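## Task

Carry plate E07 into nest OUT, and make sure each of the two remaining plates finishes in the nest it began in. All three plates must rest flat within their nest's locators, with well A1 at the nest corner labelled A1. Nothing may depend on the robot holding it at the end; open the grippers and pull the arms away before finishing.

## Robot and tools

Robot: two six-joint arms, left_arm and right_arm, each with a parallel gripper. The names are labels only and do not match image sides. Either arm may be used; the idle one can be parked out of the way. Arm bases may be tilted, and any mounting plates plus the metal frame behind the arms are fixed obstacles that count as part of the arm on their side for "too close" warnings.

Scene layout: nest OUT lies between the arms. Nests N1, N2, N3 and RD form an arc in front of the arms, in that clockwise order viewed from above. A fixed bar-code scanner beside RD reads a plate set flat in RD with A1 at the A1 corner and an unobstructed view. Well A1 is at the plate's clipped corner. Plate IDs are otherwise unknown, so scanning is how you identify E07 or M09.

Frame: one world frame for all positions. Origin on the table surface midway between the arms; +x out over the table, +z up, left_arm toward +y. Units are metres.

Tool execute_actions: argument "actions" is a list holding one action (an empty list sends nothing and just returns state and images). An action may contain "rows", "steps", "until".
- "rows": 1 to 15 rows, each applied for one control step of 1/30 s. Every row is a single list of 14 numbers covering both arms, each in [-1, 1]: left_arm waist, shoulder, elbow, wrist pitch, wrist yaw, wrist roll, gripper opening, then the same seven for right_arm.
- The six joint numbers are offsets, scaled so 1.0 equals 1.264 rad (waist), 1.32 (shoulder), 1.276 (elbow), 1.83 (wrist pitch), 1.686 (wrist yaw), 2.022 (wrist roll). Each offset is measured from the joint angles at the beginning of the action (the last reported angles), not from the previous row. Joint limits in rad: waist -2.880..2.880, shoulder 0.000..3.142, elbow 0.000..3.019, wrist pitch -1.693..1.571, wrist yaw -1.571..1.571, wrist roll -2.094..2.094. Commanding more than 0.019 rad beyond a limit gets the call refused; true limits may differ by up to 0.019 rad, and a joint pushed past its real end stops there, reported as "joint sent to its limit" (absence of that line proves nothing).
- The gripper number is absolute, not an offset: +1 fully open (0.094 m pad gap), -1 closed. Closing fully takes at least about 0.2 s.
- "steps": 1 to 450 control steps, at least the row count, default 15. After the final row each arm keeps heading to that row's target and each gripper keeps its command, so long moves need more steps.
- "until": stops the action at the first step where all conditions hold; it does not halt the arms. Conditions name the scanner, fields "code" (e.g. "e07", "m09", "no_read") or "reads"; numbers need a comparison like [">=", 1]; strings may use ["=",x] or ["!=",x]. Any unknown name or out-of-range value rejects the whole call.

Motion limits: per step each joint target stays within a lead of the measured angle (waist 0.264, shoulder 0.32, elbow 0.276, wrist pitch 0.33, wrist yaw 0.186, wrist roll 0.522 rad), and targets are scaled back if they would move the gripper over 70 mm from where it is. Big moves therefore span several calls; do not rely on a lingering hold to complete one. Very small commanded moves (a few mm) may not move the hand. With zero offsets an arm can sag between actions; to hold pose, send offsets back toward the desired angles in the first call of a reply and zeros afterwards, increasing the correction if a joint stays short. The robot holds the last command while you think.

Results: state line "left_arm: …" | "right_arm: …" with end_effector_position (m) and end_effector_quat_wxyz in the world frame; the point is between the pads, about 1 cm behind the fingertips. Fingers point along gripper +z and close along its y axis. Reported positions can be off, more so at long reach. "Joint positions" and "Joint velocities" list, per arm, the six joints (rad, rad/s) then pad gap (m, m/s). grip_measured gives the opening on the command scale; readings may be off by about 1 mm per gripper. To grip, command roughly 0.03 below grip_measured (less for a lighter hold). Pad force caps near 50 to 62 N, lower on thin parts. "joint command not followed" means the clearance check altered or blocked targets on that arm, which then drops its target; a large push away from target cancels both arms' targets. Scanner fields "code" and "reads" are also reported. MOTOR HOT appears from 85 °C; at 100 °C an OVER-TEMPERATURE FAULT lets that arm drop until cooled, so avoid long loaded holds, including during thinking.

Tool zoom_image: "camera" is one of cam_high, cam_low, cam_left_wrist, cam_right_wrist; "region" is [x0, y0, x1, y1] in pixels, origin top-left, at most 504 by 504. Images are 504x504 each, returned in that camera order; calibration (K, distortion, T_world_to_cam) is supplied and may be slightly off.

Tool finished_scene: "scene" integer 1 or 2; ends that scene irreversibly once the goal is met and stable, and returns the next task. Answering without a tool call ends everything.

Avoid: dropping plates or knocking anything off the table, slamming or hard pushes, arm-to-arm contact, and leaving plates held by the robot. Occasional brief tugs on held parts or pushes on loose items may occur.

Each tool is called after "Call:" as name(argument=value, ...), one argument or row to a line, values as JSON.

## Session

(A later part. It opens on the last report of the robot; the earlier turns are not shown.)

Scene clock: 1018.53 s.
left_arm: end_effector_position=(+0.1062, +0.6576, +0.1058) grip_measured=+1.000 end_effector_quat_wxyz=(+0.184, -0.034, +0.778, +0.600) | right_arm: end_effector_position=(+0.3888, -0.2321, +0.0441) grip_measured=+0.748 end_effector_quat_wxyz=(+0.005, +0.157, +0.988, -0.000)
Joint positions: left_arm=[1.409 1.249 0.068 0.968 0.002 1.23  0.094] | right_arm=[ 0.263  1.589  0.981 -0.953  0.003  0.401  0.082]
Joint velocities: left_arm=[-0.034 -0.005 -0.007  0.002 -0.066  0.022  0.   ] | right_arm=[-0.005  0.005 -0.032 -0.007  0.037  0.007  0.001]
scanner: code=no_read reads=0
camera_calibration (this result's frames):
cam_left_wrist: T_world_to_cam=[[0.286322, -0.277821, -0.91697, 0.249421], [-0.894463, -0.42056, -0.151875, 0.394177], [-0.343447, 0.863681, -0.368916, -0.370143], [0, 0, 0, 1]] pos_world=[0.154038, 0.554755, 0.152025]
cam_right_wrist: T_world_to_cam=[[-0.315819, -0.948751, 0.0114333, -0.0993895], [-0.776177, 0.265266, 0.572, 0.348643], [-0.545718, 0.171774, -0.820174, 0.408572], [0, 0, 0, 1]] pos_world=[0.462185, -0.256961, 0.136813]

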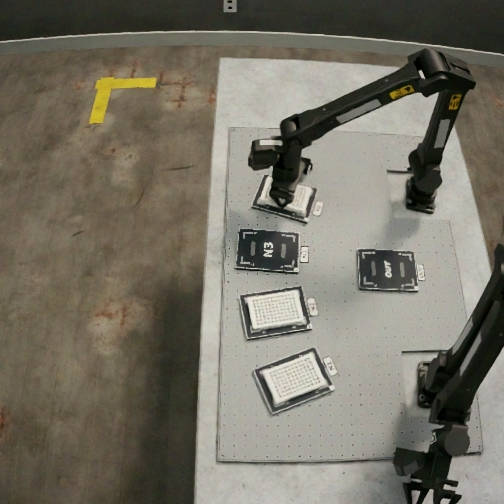

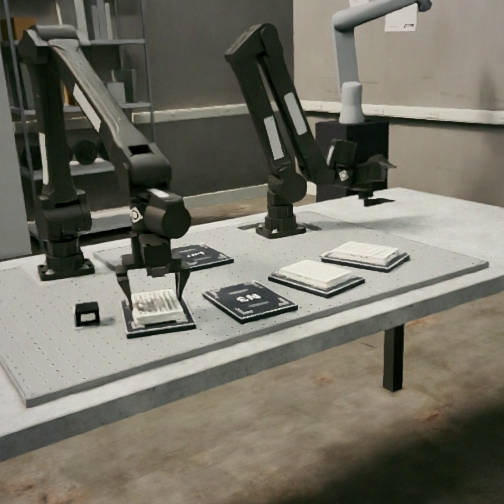

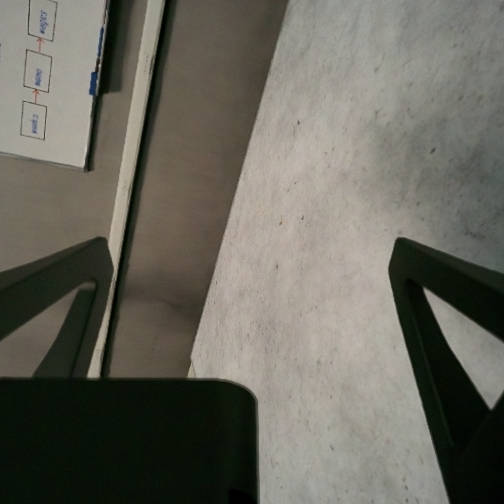

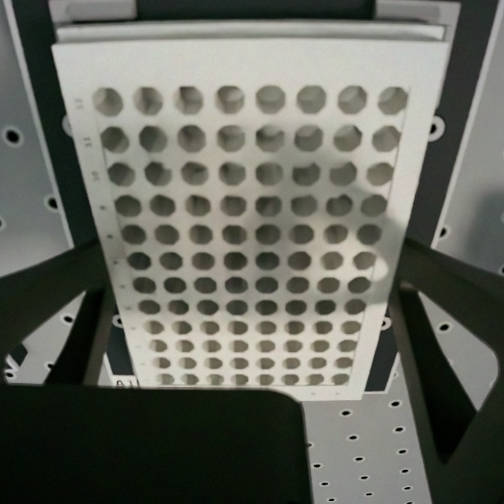

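Call:
execute_actions(
  actions=[
    {"rows": [[0,0,0,0,0,0,1, -0.0123,0,0,0,0,0,0.78],[0,0,0,0,0,0,1, -0.0123,0,0,0,0,0,0.85],[0,0,0,0,0,0,1, -0.0123,0,0,0,0,0,1]], "steps": 9},
  ],
)

Scene clock: 1034.10 s.
left_arm: end_effector_position=(+0.1062, +0.6576, +0.1058) grip_measured=+1.000 end_effector_quat_wxyz=(+0.184, -0.034, +0.778, +0.600) | right_arm: end_effector_position=(+0.3888, -0.2332, +0.0441) grip_measured=+1.000 end_effector_quat_wxyz=(+0.005, +0.159, +0.987, -0.000)
Joint positions: left_arm=[1.409 1.249 0.068 0.968 0.002 1.23  0.094] | right_arm=[ 0.261  1.589  0.981 -0.953  0.003  0.401  0.094]
Joint velocities: left_arm=[-0.015 -0.015 -0.002 -0.002  0.007 -0.125  0.   ] | right_arm=[-0.015 -0.005 -0.002  0.002 -0.007 -0.066  0.   ]
scanner: code=no_read reads=0
camera_calibration (this result's frames):
cam_left_wrist: T_world_to_cam=[[0.286322, -0.277821, -0.91697, 0.249421], [-0.894463, -0.42056, -0.151875, 0.394177], [-0.343447, 0.863681, -0.368916, -0.370143], [0, 0, 0, 1]] pos_world=[0.154038, 0.554755, 0.152025]
cam_right_wrist: T_world_to_cam=[[-0.318351, -0.947904, 0.0114333, -0.0992213], [-0.775466, 0.267338, 0.572, 0.34921], [-0.545257, 0.173231, -0.820174, 0.40897], [0, 0, 0, 1]] pos_world=[0.462207, -0.258255, 0.136813]

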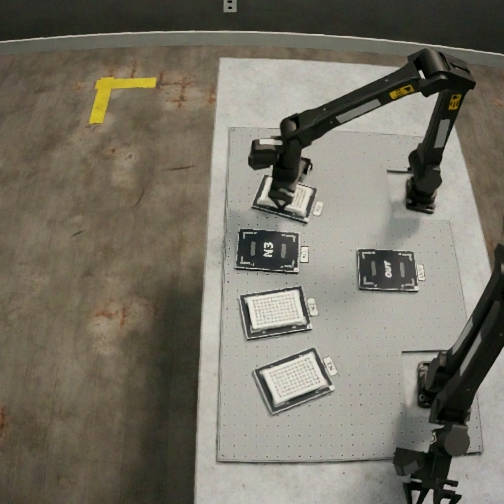

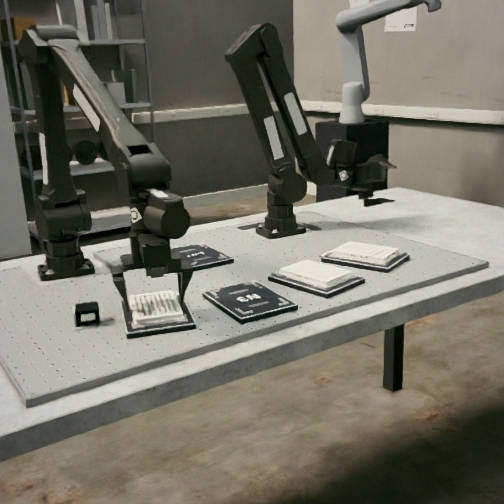

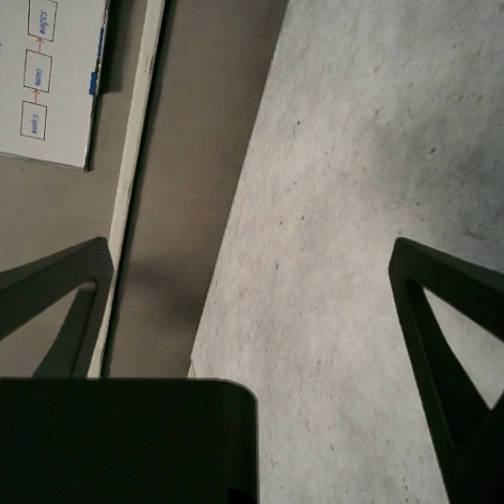

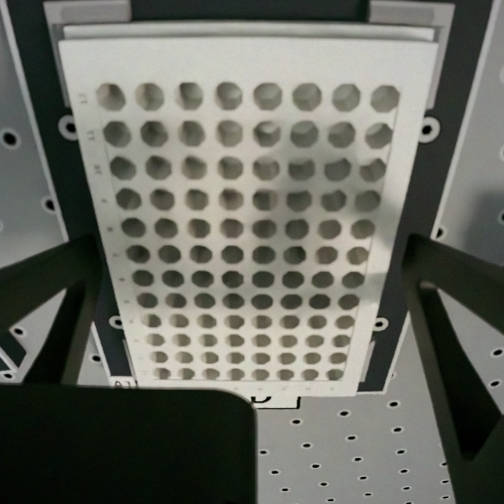

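Call:
zoom_image(
  camera="cam_right_wrist",
  region=[20, 0, 180, 80],
)

Call:
zoom_image(
  camera="cam_right_wrist",
  region=[330, 0, 490, 80],
)

Call:
zoom_image(
  camera="cam_low",
  region=[100, 270, 210, 345],
)

Region (20, 0, 180, 80) of cam_right_wrist's 504x504 image, scaled by 3.150, with more detail than that image has.

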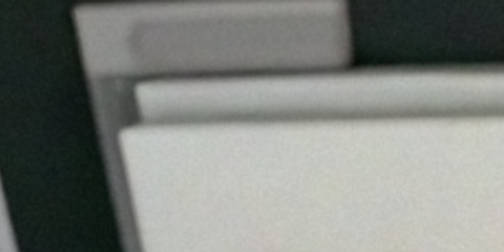

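Region (330, 0, 490, 80) of cam_right_wrist's 504x504 image, scaled by 3.150, with more detail than that image has.

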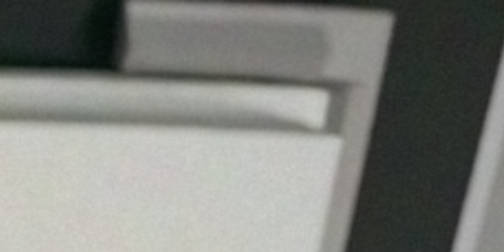

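Region (100, 270, 210, 345) of cam_low's 504x504 image, scaled by 4.582, with more detail than that image has; it fills the top 344 rows of this view, and the rest is white.

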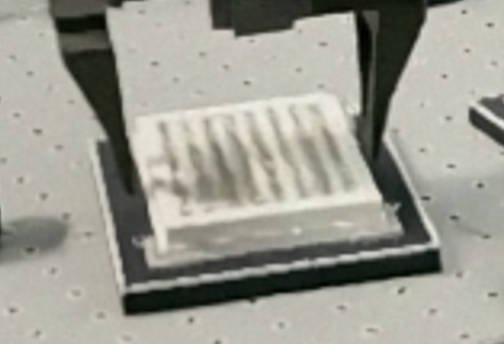

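Call:
execute_actions(
  actions=[
    {"rows": [[0,0,0,0,0,0,1, 0,0,0.0139,-0.0154,0,0,1],[0,0,0,0,0,0,1, 0,0,0.0200,-0.0238,0,0,1],[0,0,0,0,0,0,1, 0,0,0.0261,-0.0321,0,0,1],[0,0,0,0,0,0,1, 0,0,0.0321,-0.0404,0,0,1]], "steps": 15, "until": {"scanner": {"code": ["!=", "no_read"]}}},
  ],
)

Scene clock: 1085.37 s.
left_arm: end_effector_position=(+0.1062, +0.6576, +0.1058) grip_measured=+1.000 end_effector_quat_wxyz=(+0.184, -0.034, +0.778, +0.600) | right_arm: end_effector_position=(+0.3757, -0.2342, +0.0457) grip_measured=+1.000 end_effector_quat_wxyz=(-0.022, +0.159, +0.987, -0.007)
Joint positions: left_arm=[1.409 1.249 0.068 0.968 0.002 1.23  0.094] | right_arm=[ 0.261  1.589  0.985 -1.014  0.002  0.401  0.094]
Joint velocities: left_arm=[-0.005 -0.005  0.002 -0.002 -0.022 -0.022  0.   ] | right_arm=[-0.015 -0.015  0.007  0.012 -0.022 -0.066  0.   ]
scanner: code=no_read reads=0
camera_calibration (this result's frames):
cam_left_wrist: T_world_to_cam=[[0.286322, -0.277821, -0.91697, 0.249421], [-0.894463, -0.42056, -0.151875, 0.394177], [-0.343447, 0.863681, -0.368916, -0.370143], [0, 0, 0, 1]] pos_world=[0.154038, 0.554755, 0.152025]
cam_right_wrist: T_world_to_cam=[[-0.317071, -0.947804, 0.0336547, -0.105848], [-0.741614, 0.269901, 0.614135, 0.324361], [-0.591164, 0.169766, -0.788483, 0.418283], [0, 0, 0, 1]] pos_world=[0.454264, -0.258878, 0.13417]

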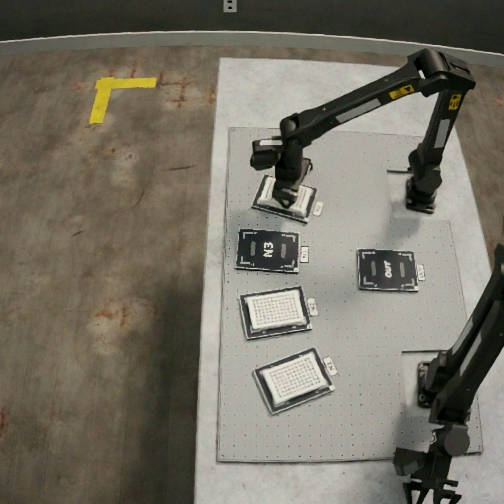

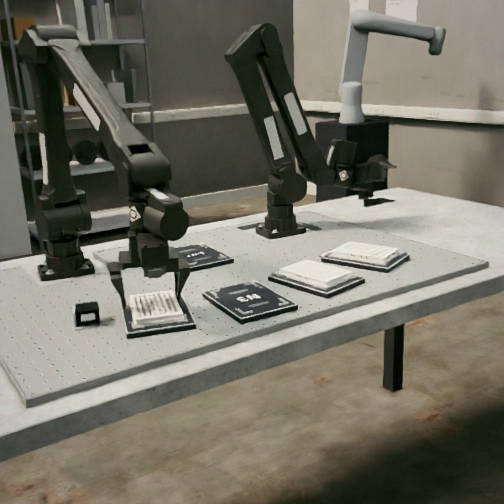

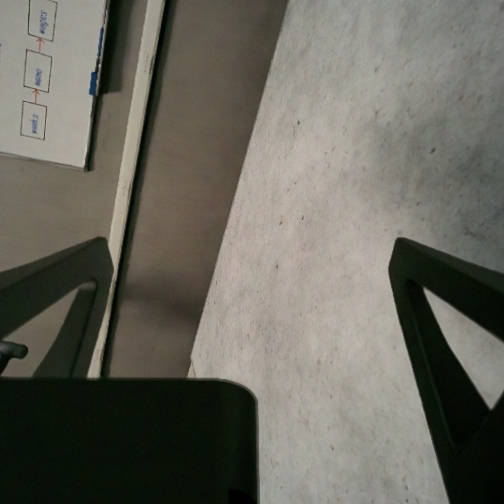

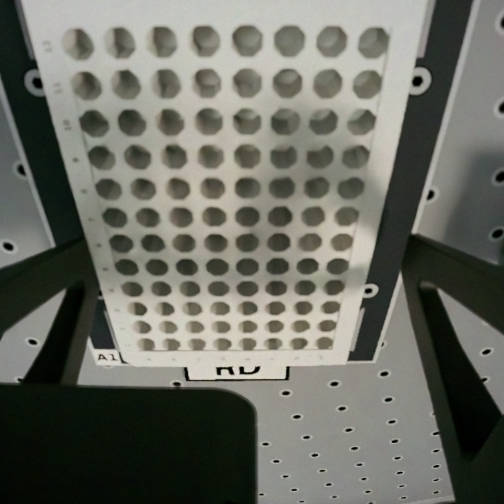

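Call:
execute_actions(
  actions=[
    {"rows": [[0,0,0,0,0,0,1, 0,-0.0093,0.0114,0.0150,0,0,1],[0,0,0,0,0,0,1, 0,-0.0148,0.0114,0.0200,0,0,1],[0,0,0,0,0,0,1, 0,-0.0203,0.0114,0.0250,0,0,1],[0,0,0,0,0,0,1, 0,-0.0258,0.0114,0.0298,0,0,1]], "steps": 16, "until": {"scanner": {"code": ["!=", "no_read"]}}},
  ],
)

Scene clock: 1125.00 s.
left_arm: end_effector_position=(+0.1062, +0.6576, +0.1058) grip_measured=+1.000 end_effector_quat_wxyz=(+0.184, -0.034, +0.778, +0.600) | right_arm: end_effector_position=(+0.3763, -0.2342, +0.0457) grip_measured=+1.000 end_effector_quat_wxyz=(-0.021, +0.159, +0.987, -0.007)
Joint positions: left_arm=[1.409 1.249 0.068 0.968 0.002 1.23  0.094] | right_arm=[ 0.261  1.589  0.985 -1.012  0.002  0.401  0.094]
Joint velocities: left_arm=[ 0.005 -0.005 -0.017  0.007  0.066 -0.007  0.   ] | right_arm=[ 0.005 -0.005 -0.002  0.129 -0.007 -0.007  0.   ]
scanner: code=e07 reads=1
camera_calibration (this result's frames):
cam_left_wrist: T_world_to_cam=[[0.286322, -0.277821, -0.91697, 0.249421], [-0.894463, -0.42056, -0.151875, 0.394177], [-0.343447, 0.863681, -0.368916, -0.370143], [0, 0, 0, 1]] pos_world=[0.154038, 0.554755, 0.152025]
cam_right_wrist: T_world_to_cam=[[-0.317147, -0.947811, 0.0327534, -0.105557], [-0.743013, 0.269785, 0.612493, 0.325355], [-0.589363, 0.169914, -0.789798, 0.418003], [0, 0, 0, 1]] pos_world=[0.454622, -0.258849, 0.134318]

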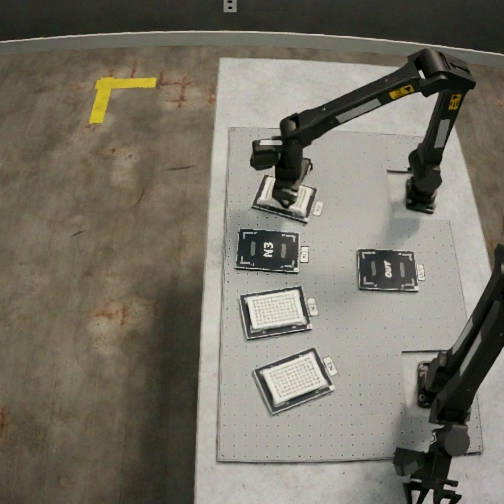

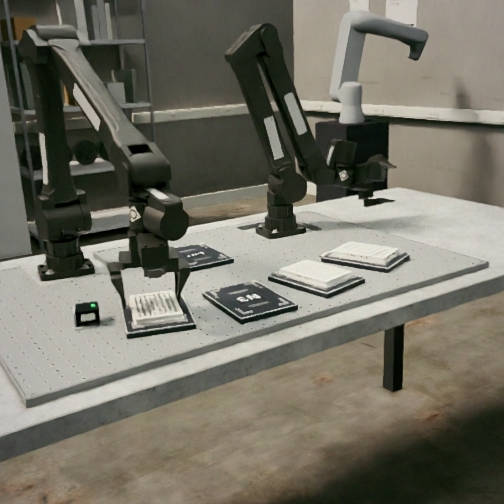

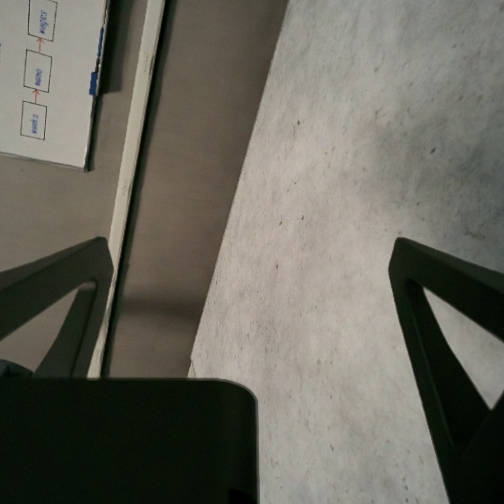

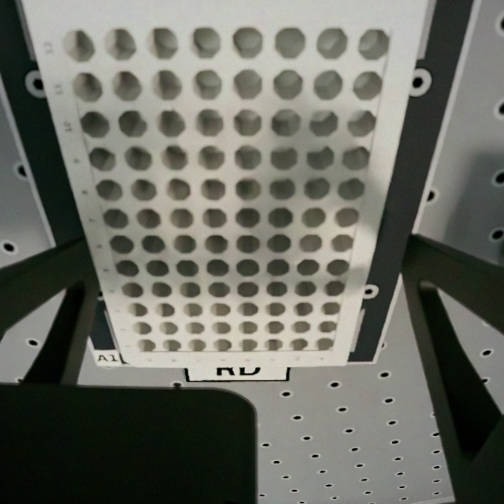

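Call:
execute_actions(
  actions=[
    {"rows": [[0,0,0,0,0,0,1, 0,0,0.0114,0.0200,0,0,1],[0,0,0,0,0,0,1, 0,0,0.0114,0.0280,0,0,1],[0,0,0,0,0,0,1, 0,0.004,0.0114,0.0340,0,0,1],[0,0,0,0,0,0,1, 0,0.008,0.0114,0.0366,0,0,1],[0,0,0,0,0,0,1, 0,0.011,0.0114,0.0366,0,0,1],[0,0,0,0,0,0,1, 0,0.014,0.0114,0.0366,0,0,1],[0,0,0,0,0,0,1, 0,0.016,0.0114,0.0366,0,0,1],[0,0,0,0,0,0,1, 0,0.018,0.0114,0.0366,0,0,1]], "steps": 16},
  ],
)

Scene clock: 1148.87 s.
left_arm: end_effector_position=(+0.1062, +0.6576, +0.1058) grip_measured=+1.000 end_effector_quat_wxyz=(+0.184, -0.034, +0.778, +0.600) | right_arm: end_effector_position=(+0.3898, -0.2331, +0.0463) grip_measured=+1.000 end_effector_quat_wxyz=(+0.006, +0.159, +0.987, +0.000)
Joint positions: left_arm=[1.409 1.249 0.068 0.968 0.002 1.23  0.094] | right_arm=[ 0.261  1.586  0.985 -0.958  0.002  0.401  0.094]
Joint velocities: left_arm=[ 0.005  0.005  0.002 -0.017 -0.051 -0.037  0.   ] | right_arm=[-0.015 -0.015 -0.037  0.007  0.022  0.007  0.   ]
scanner: code=e07 reads=1
camera_calibration (this result's frames):
cam_left_wrist: T_world_to_cam=[[0.286322, -0.277821, -0.91697, 0.249421], [-0.894463, -0.42056, -0.151875, 0.394177], [-0.343447, 0.863681, -0.368916, -0.370143], [0, 0, 0, 1]] pos_world=[0.154038, 0.554755, 0.152025]
cam_right_wrist: T_world_to_cam=[[-0.318367, -0.947911, 0.0103295, -0.0987309], [-0.776535, 0.267028, 0.570692, 0.349088], [-0.543724, 0.173669, -0.821099, 0.410854], [0, 0, 0, 1]] pos_world=[0.463037, -0.258157, 0.13915]

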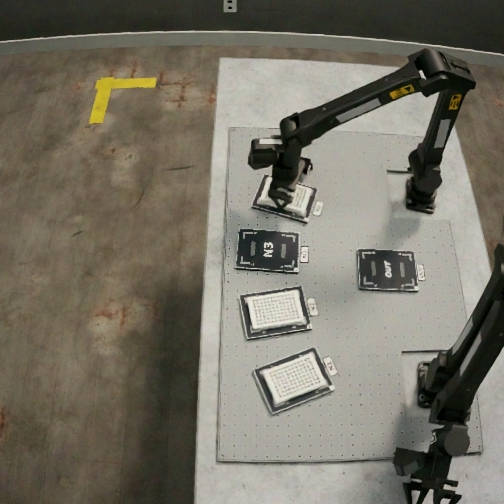

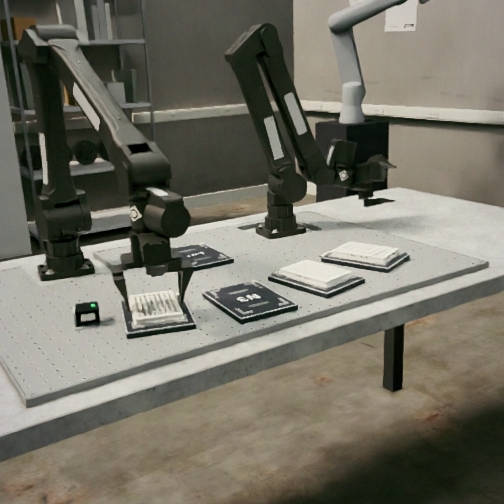

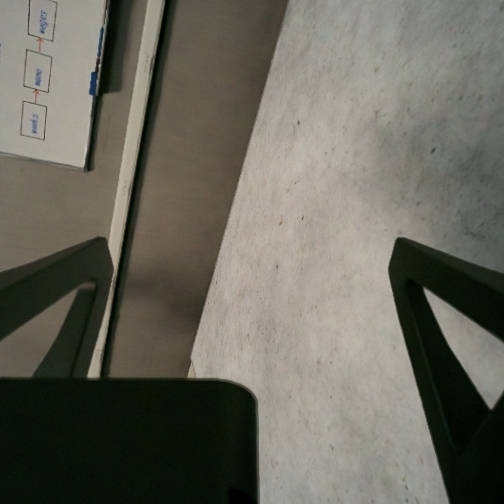

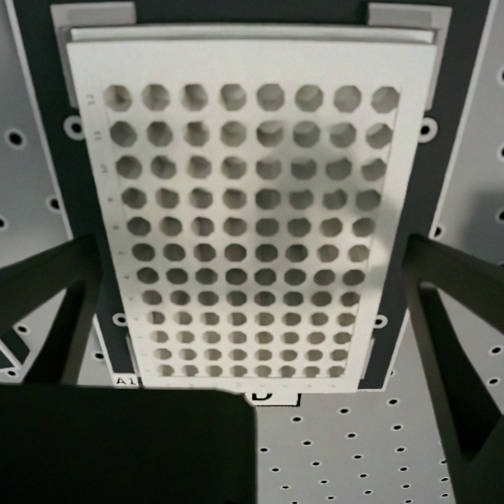

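Call:
execute_actions(
  actions=[
    {"rows": [[0,0,0,0,0,0,1, 0,0.0210,0.0114,0.004,0,0,1],[0,0,0,0,0,0,1, 0,0.0230,0.0114,0.004,0,0,1],[0,0,0,0,0,0,1, 0,0.0250,0.0114,0.004,0,0,1],[0,0,0,0,0,0,1, 0,0.0270,0.0114,0.004,0,0,1],[0,0,0,0,0,0,1, 0,0.0285,0.0114,0.004,0,0,0.95],[0,0,0,0,0,0,1, 0,0.0300,0.0114,0.004,0,0,0.9],[0,0,0,0,0,0,1, 0,0.0315,0.0114,0.004,0,0,0.86],[0,0,0,0,0,0,1, 0,0.0326,0.0114,0.004,0,0,0.84]], "steps": 13},
  ],
)

Scene clock: 1163.70 s.
left_arm: end_effector_position=(+0.1062, +0.6576, +0.1058) grip_measured=+1.000 end_effector_quat_wxyz=(+0.184, -0.034, +0.778, +0.600) | right_arm: end_effector_position=(+0.3885, -0.2329, +0.0402) grip_measured=+0.843 end_effector_quat_wxyz=(-0.002, +0.159, +0.987, -0.001)
Joint positions: left_arm=[1.409 1.249 0.068 0.968 0.002 1.23  0.094] | right_arm=[ 0.261  1.602  0.985 -0.958  0.001  0.401  0.087]
Joint velocities: left_arm=[-0.005  0.005 -0.017 -0.002 -0.007  0.051  0.   ] | right_arm=[-0.015  0.005  0.002 -0.007 -0.037 -0.051  0.   ]
scanner: code=no_read reads=1
camera_calibration (this result's frames):
cam_left_wrist: T_world_to_cam=[[0.286322, -0.277821, -0.91697, 0.249421], [-0.894463, -0.42056, -0.151875, 0.394177], [-0.343447, 0.863681, -0.368916, -0.370143], [0, 0, 0, 1]] pos_world=[0.154038, 0.554755, 0.152025]
cam_right_wrist: T_world_to_cam=[[-0.318162, -0.947922, 0.0147541, -0.099166], [-0.767455, 0.266664, 0.583012, 0.347337], [-0.556584, 0.174169, -0.81233, 0.409798], [0, 0, 0, 1]] pos_world=[0.463102, -0.257998, 0.131853]

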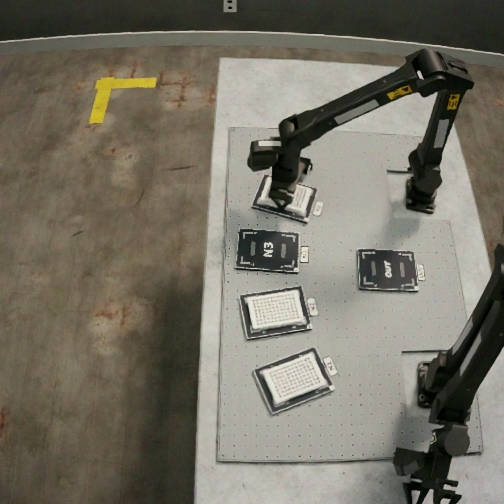

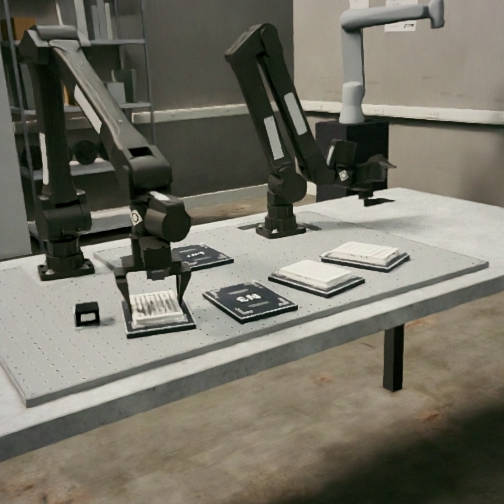

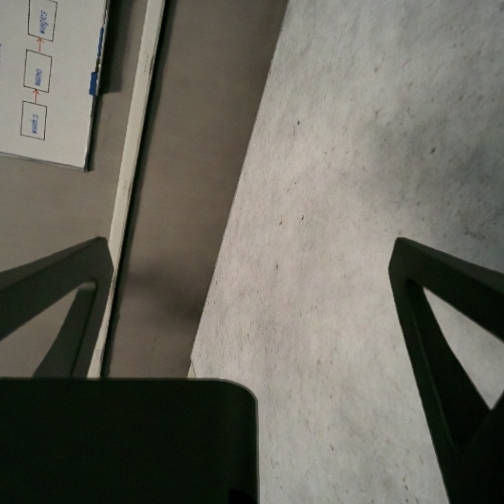

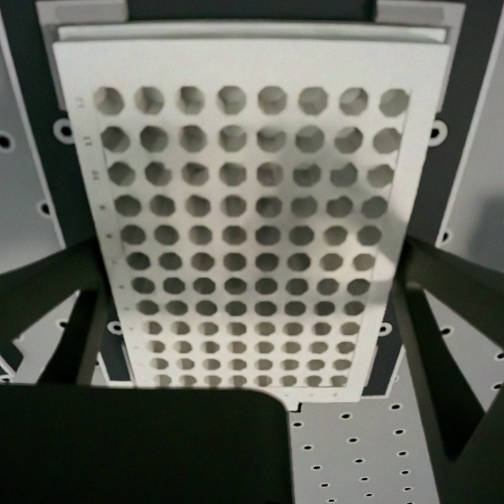

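Call:
zoom_image(
  camera="cam_high",
  region=[340, 235, 440, 305],
)

Call:
zoom_image(
  camera="cam_high",
  region=[225, 215, 325, 285],
)

Region (340, 235, 440, 305) of cam_high's 504x504 image, scaled by 5.040, with more detail than that image has; it fills the top 353 rows of this view, and the rest is white.

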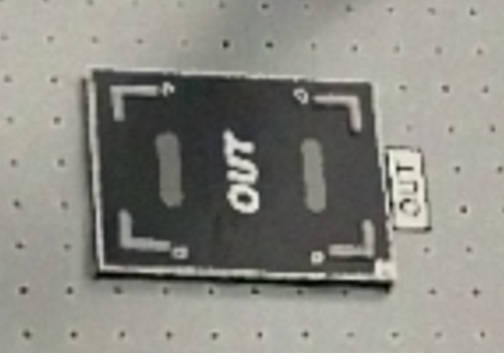

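Region (225, 215, 325, 285) of cam_high's 504x504 image, scaled by 5.040, with more detail than that image has; it fills the top 353 rows of this view, and the rest is white.

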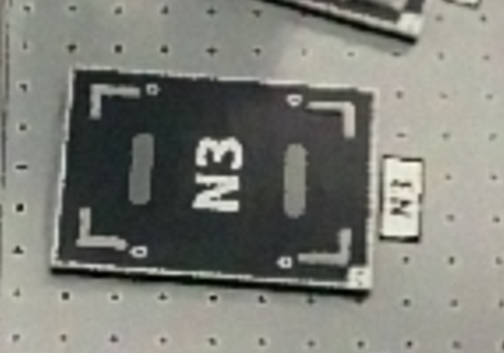

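Call:
execute_actions(
  actions=[
    {"rows": [[0,0,0,0,0,0,1, 0,0.0197,0.0114,0,0,0,0.77],[0,0,0,0,0,0,1, 0,0.0197,0.0114,0,0,0,0.75],[0,0,0,0,0,0,1, 0,0.0197,0.0114,0,0,0,0.72]], "steps": 3},
  ],
)

Call:
execute_actions(
  actions=[],
)

Scene clock: 1283.80 s.
left_arm: end_effector_position=(+0.1062, +0.6576, +0.1058) grip_measured=+1.000 end_effector_quat_wxyz=(+0.184, -0.034, +0.778, +0.600) | right_arm: end_effector_position=(+0.3884, -0.2326, +0.0402) grip_measured=+0.752 end_effector_quat_wxyz=(-0.002, +0.159, +0.987, +0.000)
Joint positions: left_arm=[1.409 1.249 0.068 0.968 0.002 1.23  0.094] | right_arm=[ 0.261  1.602  0.985 -0.958 -0.001  0.401  0.082]
Joint velocities: left_arm=[ 0.005 -0.005 -0.002  0.002 -0.037 -0.066  0.   ] | right_arm=[ 0.005 -0.005 -0.002 -0.012  0.051 -0.037 -0.023]
scanner: code=no_read reads=1
camera_calibration (this result's frames):
cam_left_wrist: T_world_to_cam=[[0.286322, -0.277821, -0.91697, 0.249421], [-0.894463, -0.42056, -0.151875, 0.394177], [-0.343447, 0.863681, -0.368916, -0.370143], [0, 0, 0, 1]] pos_world=[0.154038, 0.554755, 0.152025]
cam_right_wrist: T_world_to_cam=[[-0.318165, -0.947941, 0.0133523, -0.0988722], [-0.767381, 0.265781, 0.583513, 0.346997], [-0.556685, 0.175407, -0.811994, 0.410055], [0, 0, 0, 1]] pos_world=[0.463092, -0.257877, 0.131805]

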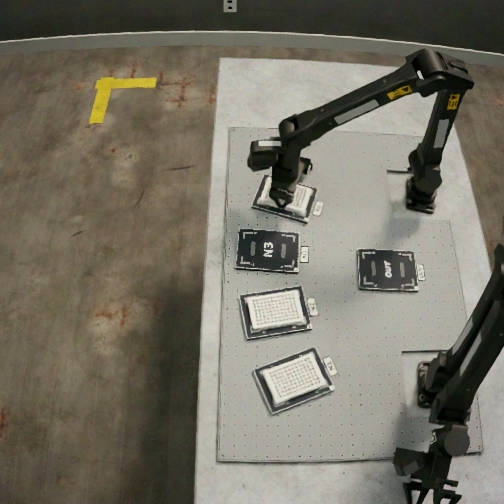

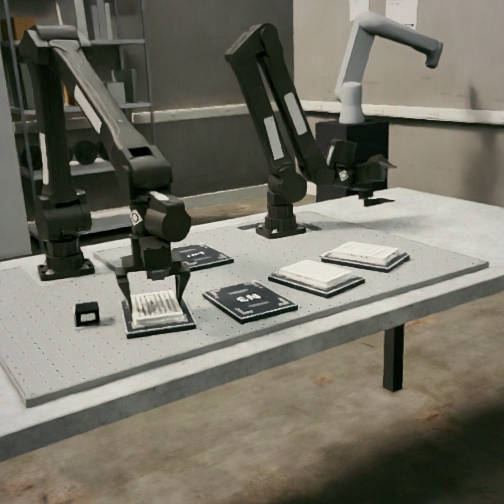

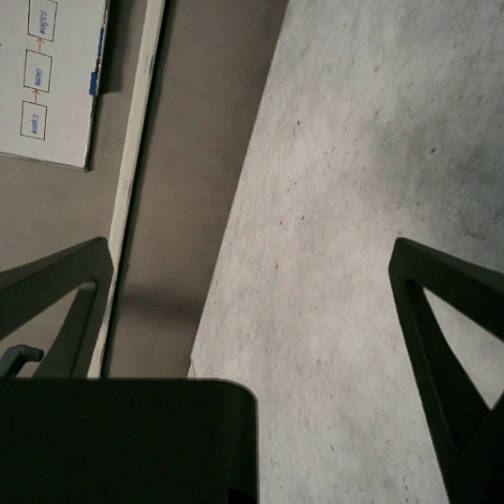

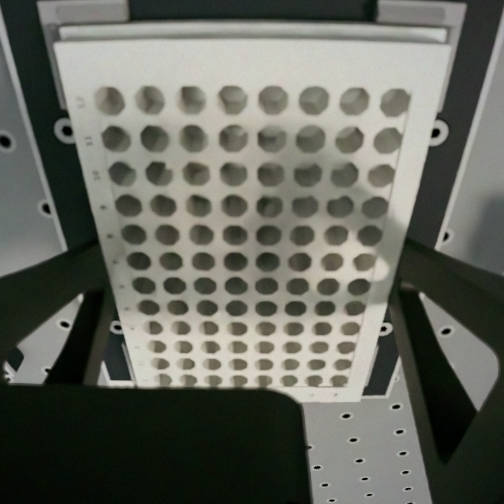

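Scene clock: 1283.80 s.
left_arm: end_effector_position=(+0.1062, +0.6576, +0.1058) grip_measured=+1.000 end_effector_quat_wxyz=(+0.184, -0.034, +0.778, +0.600) | right_arm: end_effector_position=(+0.3884, -0.2326, +0.0402) grip_measured=+0.752 end_effector_quat_wxyz=(-0.002, +0.159, +0.987, +0.000)
Joint positions: left_arm=[1.409 1.249 0.068 0.968 0.002 1.23  0.094] | right_arm=[ 0.261  1.602  0.985 -0.958 -0.001  0.401  0.082]
Joint velocities: left_arm=[ 0.005 -0.005 -0.002  0.002 -0.037 -0.066  0.   ] | right_arm=[ 0.005 -0.005 -0.002 -0.012  0.051 -0.037 -0.023]
scanner: code=no_read reads=1
camera_calibration (this result's frames):
cam_left_wrist: T_world_to_cam=[[0.286322, -0.277821, -0.91697, 0.249421], [-0.894463, -0.42056, -0.151875, 0.394177], [-0.343447, 0.863681, -0.368916, -0.370143], [0, 0, 0, 1]] pos_world=[0.154038, 0.554755, 0.152025]
cam_right_wrist: T_world_to_cam=[[-0.318165, -0.947941, 0.0133523, -0.0988722], [-0.767381, 0.265781, 0.583513, 0.346997], [-0.556685, 0.175407, -0.811994, 0.410055], [0, 0, 0, 1]] pos_world=[0.463092, -0.257877, 0.131805]

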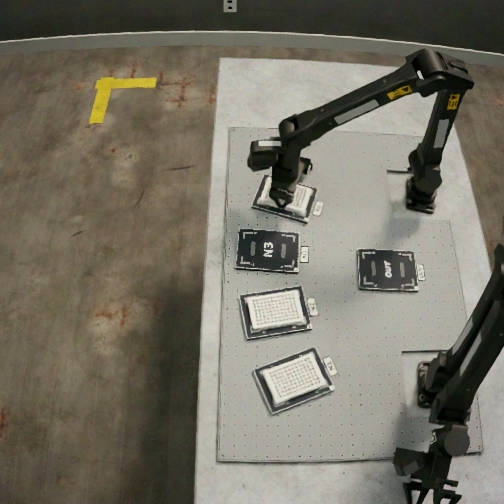

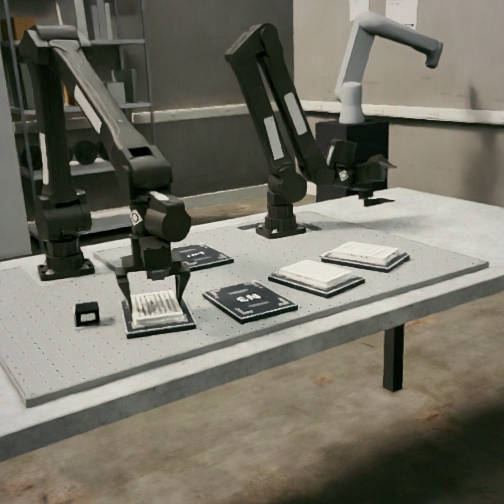

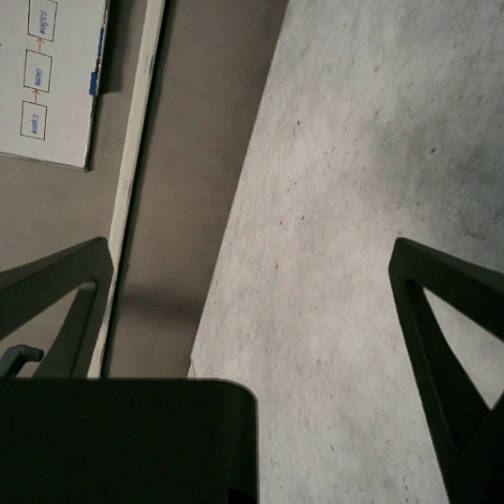

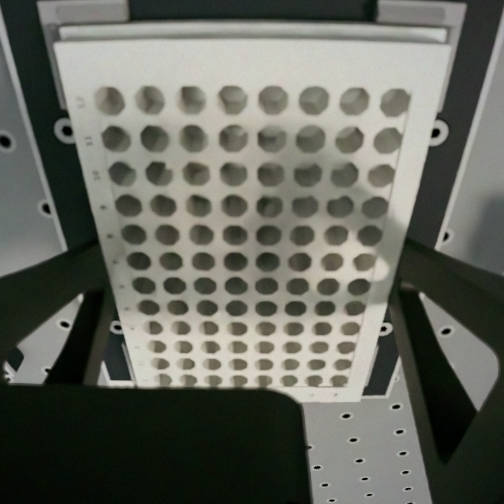

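Call:
execute_actions(
  actions=[
    {"rows": [[0,0,0,0,0,0,1, 0,-0.0117,0.0114,-0.0091,0,0,0.72],[0,0,0,0,0,0,1, 0,-0.0197,0.0114,-0.0111,0,0,0.72],[0,0,0,0,0,0,1, 0,-0.0277,0.0114,-0.0131,0,0,0.72],[0,0,0,0,0,0,1, 0,-0.0356,0.0114,-0.0150,0,0,0.72]], "steps": 4},
  ],
)

Scene clock: 1295.27 s.
left_arm: end_effector_position=(+0.1062, +0.6576, +0.1058) grip_measured=+1.000 end_effector_quat_wxyz=(+0.184, -0.034, +0.778, +0.600) | right_arm: end_effector_position=(+0.3881, -0.2325, +0.0430) grip_measured=+0.749 end_effector_quat_wxyz=(-0.000, +0.159, +0.987, +0.001)
Joint positions: left_arm=[1.409 1.249 0.068 0.968 0.002 1.23  0.094] | right_arm=[ 0.261  1.595  0.985 -0.961 -0.002  0.401  0.082]
Joint velocities: left_arm=[-0.005 -0.015 -0.012 -0.022 -0.022 -0.022  0.   ] | right_arm=[ 0.005 -0.142  0.012 -0.085  0.125  0.051  0.001]
scanner: code=no_read reads=1
camera_calibration (this result's frames):
cam_left_wrist: T_world_to_cam=[[0.286322, -0.277821, -0.91697, 0.249421], [-0.894463, -0.42056, -0.151875, 0.394177], [-0.343447, 0.863681, -0.368916, -0.370143], [0, 0, 0, 1]] pos_world=[0.154038, 0.554755, 0.152025]
cam_right_wrist: T_world_to_cam=[[-0.318207, -0.947954, 0.0112958, -0.0988032], [-0.769337, 0.265175, 0.581208, 0.345801], [-0.553954, 0.176254, -0.813676, 0.411376], [0, 0, 0, 1]] pos_world=[0.462481, -0.257866, 0.13486]

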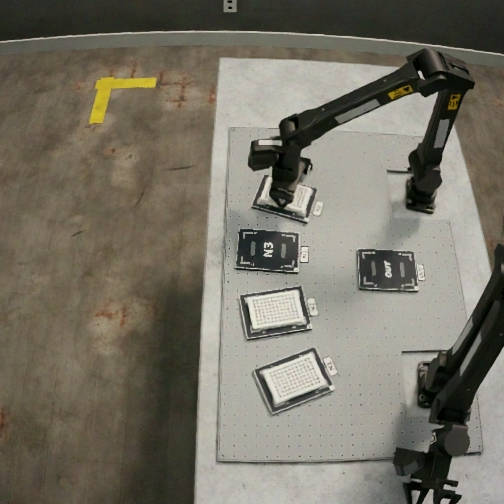

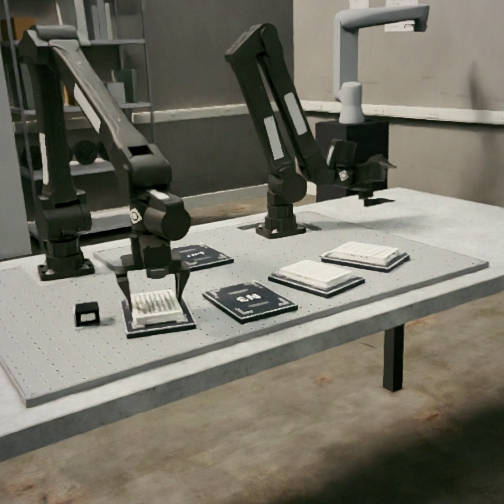

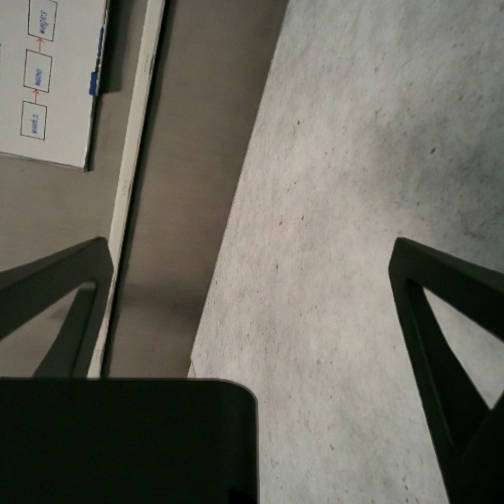

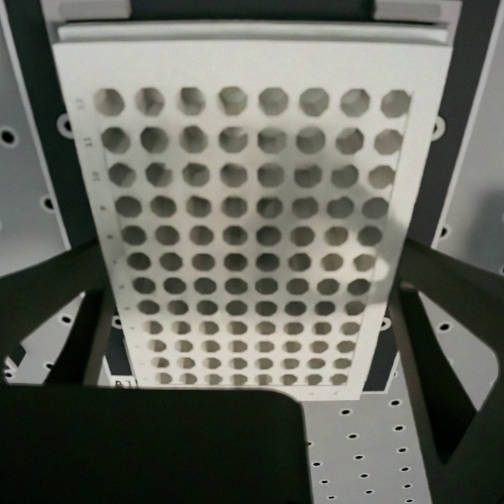

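Call:
execute_actions(
  actions=[],
)

Scene clock: 1298.47 s.
left_arm: end_effector_position=(+0.1062, +0.6576, +0.1058) grip_measured=+1.000 end_effector_quat_wxyz=(+0.184, -0.034, +0.778, +0.600) | right_arm: end_effector_position=(+0.3883, -0.2325, +0.0579) grip_measured=+0.749 end_effector_quat_wxyz=(+0.013, +0.159, +0.987, +0.004)
Joint positions: left_arm=[1.409 1.249 0.068 0.968 0.002 1.23  0.094] | right_arm=[ 0.261  1.557  0.985 -0.973 -0.002  0.401  0.082]
Joint velocities: left_arm=[-0.005  0.005  0.007 -0.007  0.007 -0.066  0.   ] | right_arm=[-0.005 -0.005 -0.017  0.012 -0.066 -0.007 -0.001]
scanner: code=no_read reads=1
camera_calibration (this result's frames):
cam_left_wrist: T_world_to_cam=[[0.286322, -0.277821, -0.91697, 0.249421], [-0.894463, -0.42056, -0.151875, 0.394177], [-0.343447, 0.863681, -0.368916, -0.370143], [0, 0, 0, 1]] pos_world=[0.154038, 0.554755, 0.152025]
cam_right_wrist: T_world_to_cam=[[-0.318367, -0.947967, 0.000899655, -0.0982518], [-0.784325, 0.263942, 0.561399, 0.343959], [-0.532426, 0.178026, -0.827545, 0.416395], [0, 0, 0, 1]] pos_world=[0.460194, -0.258054, 0.151575]

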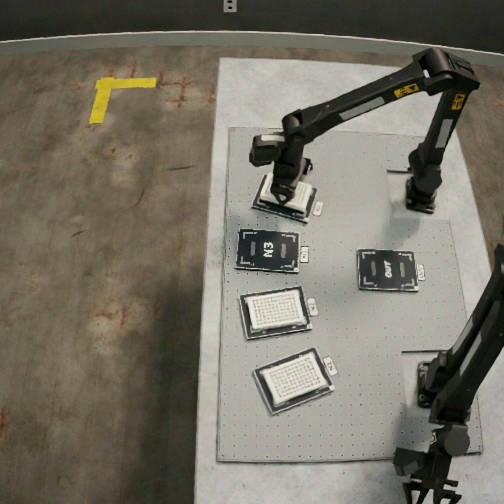

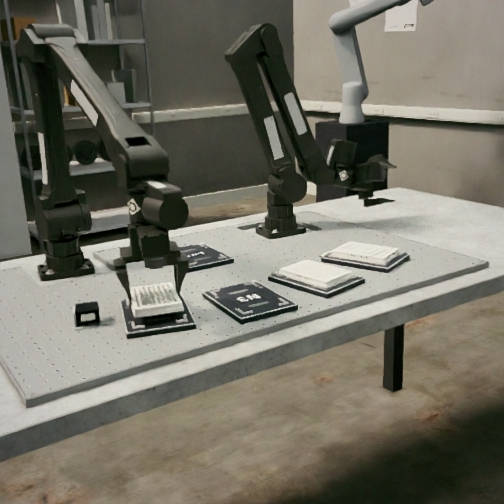

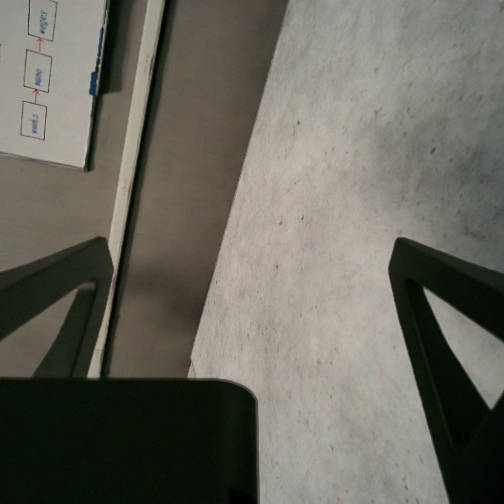

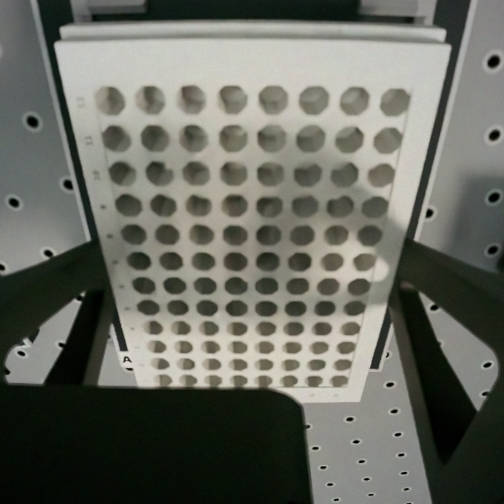

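Call:
execute_actions(
  actions=[
    {"rows": [[0,0,0,0,0,0,1, 0.1419,-0.0383,-0.0427,-0.0100,0.0012,0.0647,0.72]], "steps": 1},
  ],
)

Scene clock: 1372.33 s.
left_arm: end_effector_position=(+0.1062, +0.6576, +0.1058) grip_measured=+1.000 end_effector_quat_wxyz=(+0.184, -0.034, +0.778, +0.600) | right_arm: end_effector_position=(+0.3863, -0.2298, +0.0572) grip_measured=+0.749 end_effector_quat_wxyz=(+0.012, +0.162, +0.987, +0.002)
Joint positions: left_arm=[1.409 1.249 0.068 0.968 0.002 1.23  0.094] | right_arm=[ 0.269  1.555  0.981 -0.973  0.002  0.417  0.082]
Joint velocities: left_arm=[-0.005 -0.005  0.002 -0.007 -0.051  0.007  0.   ] | right_arm=[ 0.366 -0.132 -0.134 -0.007  0.286  0.711 -0.001]
scanner: code=no_read reads=1
camera_calibration (this result's frames):
cam_left_wrist: T_world_to_cam=[[0.286322, -0.277821, -0.91697, 0.249421], [-0.894463, -0.42056, -0.151875, 0.394177], [-0.343447, 0.863681, -0.368916, -0.370143], [0, 0, 0, 1]] pos_world=[0.154038, 0.554755, 0.152025]
cam_right_wrist: T_world_to_cam=[[-0.325302, -0.945599, 0.00459965, -0.0933166], [-0.781229, 0.27149, 0.562117, 0.342531], [-0.532786, 0.179264, -0.827045, 0.414725], [0, 0, 0, 1]] pos_world=[0.458199, -0.255579, 0.150883]

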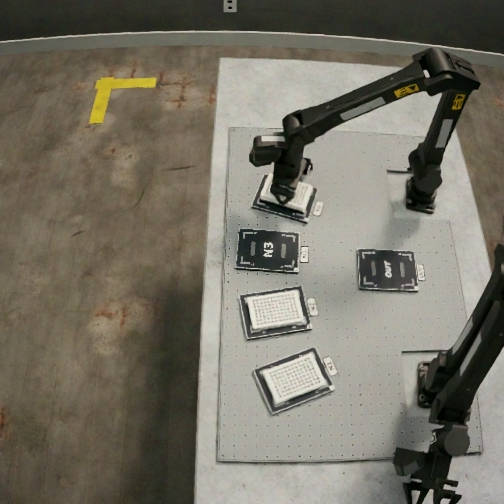

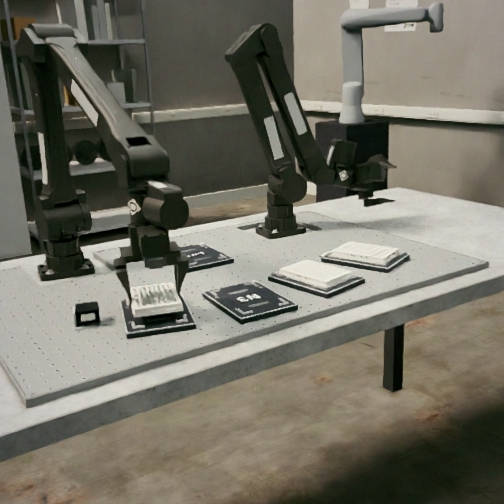

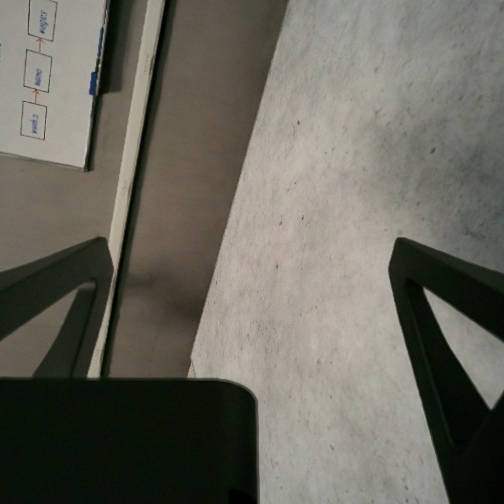

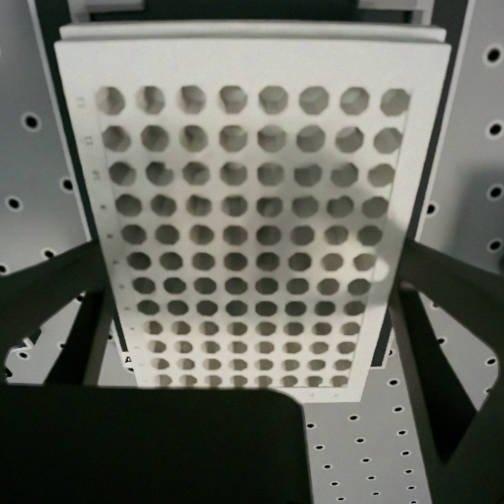

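Call:
execute_actions(
  actions=[
    {"rows": [[0,0,0,0,0,0,1, 0.2672,-0.0727,-0.0760,-0.0129,-0.0012,0.1166,0.72]], "steps": 1},
  ],
)

Scene clock: 1377.77 s.
left_arm: end_effector_position=(+0.1062, +0.6576, +0.1058) grip_measured=+1.000 end_effector_quat_wxyz=(+0.184, -0.034, +0.778, +0.600) | right_arm: end_effector_position=(+0.3542, -0.1646, +0.0572) grip_measured=+0.749 end_effector_quat_wxyz=(+0.005, +0.132, +0.991, +0.001)
Joint positions: left_arm=[1.409 1.249 0.068 0.968 0.002 1.23  0.094] | right_arm=[ 0.444  1.515  0.934 -0.981  0.003  0.531  0.082]
Joint velocities: left_arm=[ 0.005  0.005  0.012 -0.017  0.051 -0.022  0.   ] | right_arm=[ 0.396 -0.161 -0.164 -0.002  0.3    0.755  0.   ]
scanner: code=no_read reads=1
camera_calibration (this result's frames):
cam_left_wrist: T_world_to_cam=[[0.286322, -0.277821, -0.91697, 0.249421], [-0.894463, -0.42056, -0.151875, 0.394177], [-0.343447, 0.863681, -0.368916, -0.370143], [0, 0, 0, 1]] pos_world=[0.154038, 0.554755, 0.152025]
cam_right_wrist: T_world_to_cam=[[-0.266916, -0.963663, 0.0104462, -0.0661224], [-0.788352, 0.224567, 0.572775, 0.294023], [-0.554308, 0.144647, -0.819646, 0.387393], [0, 0, 0, 1]] pos_world=[0.428879, -0.185783, 0.149807]

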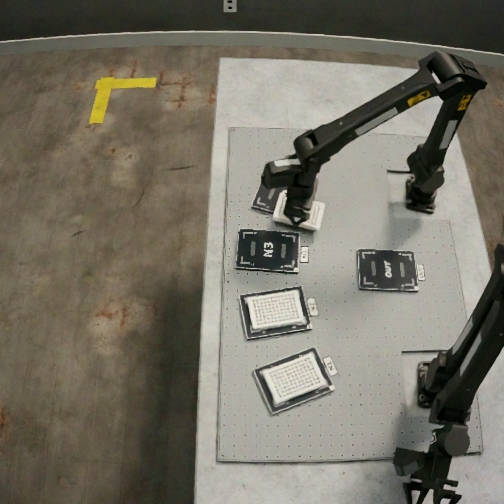

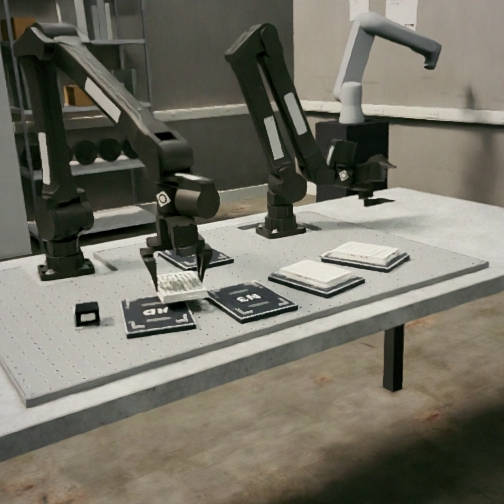

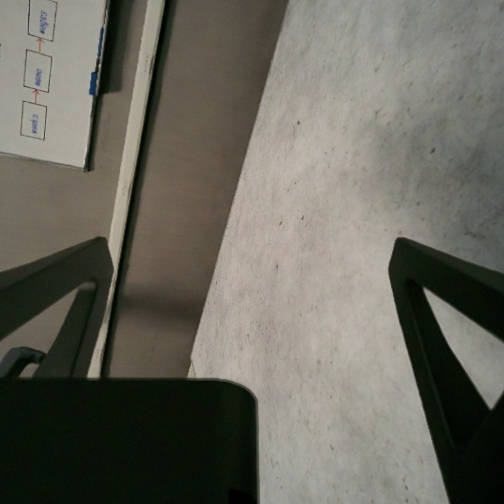

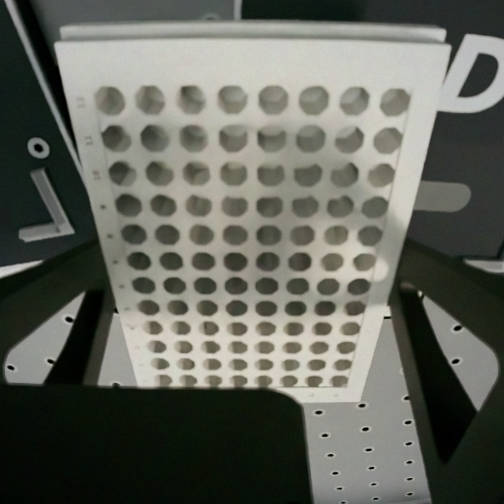

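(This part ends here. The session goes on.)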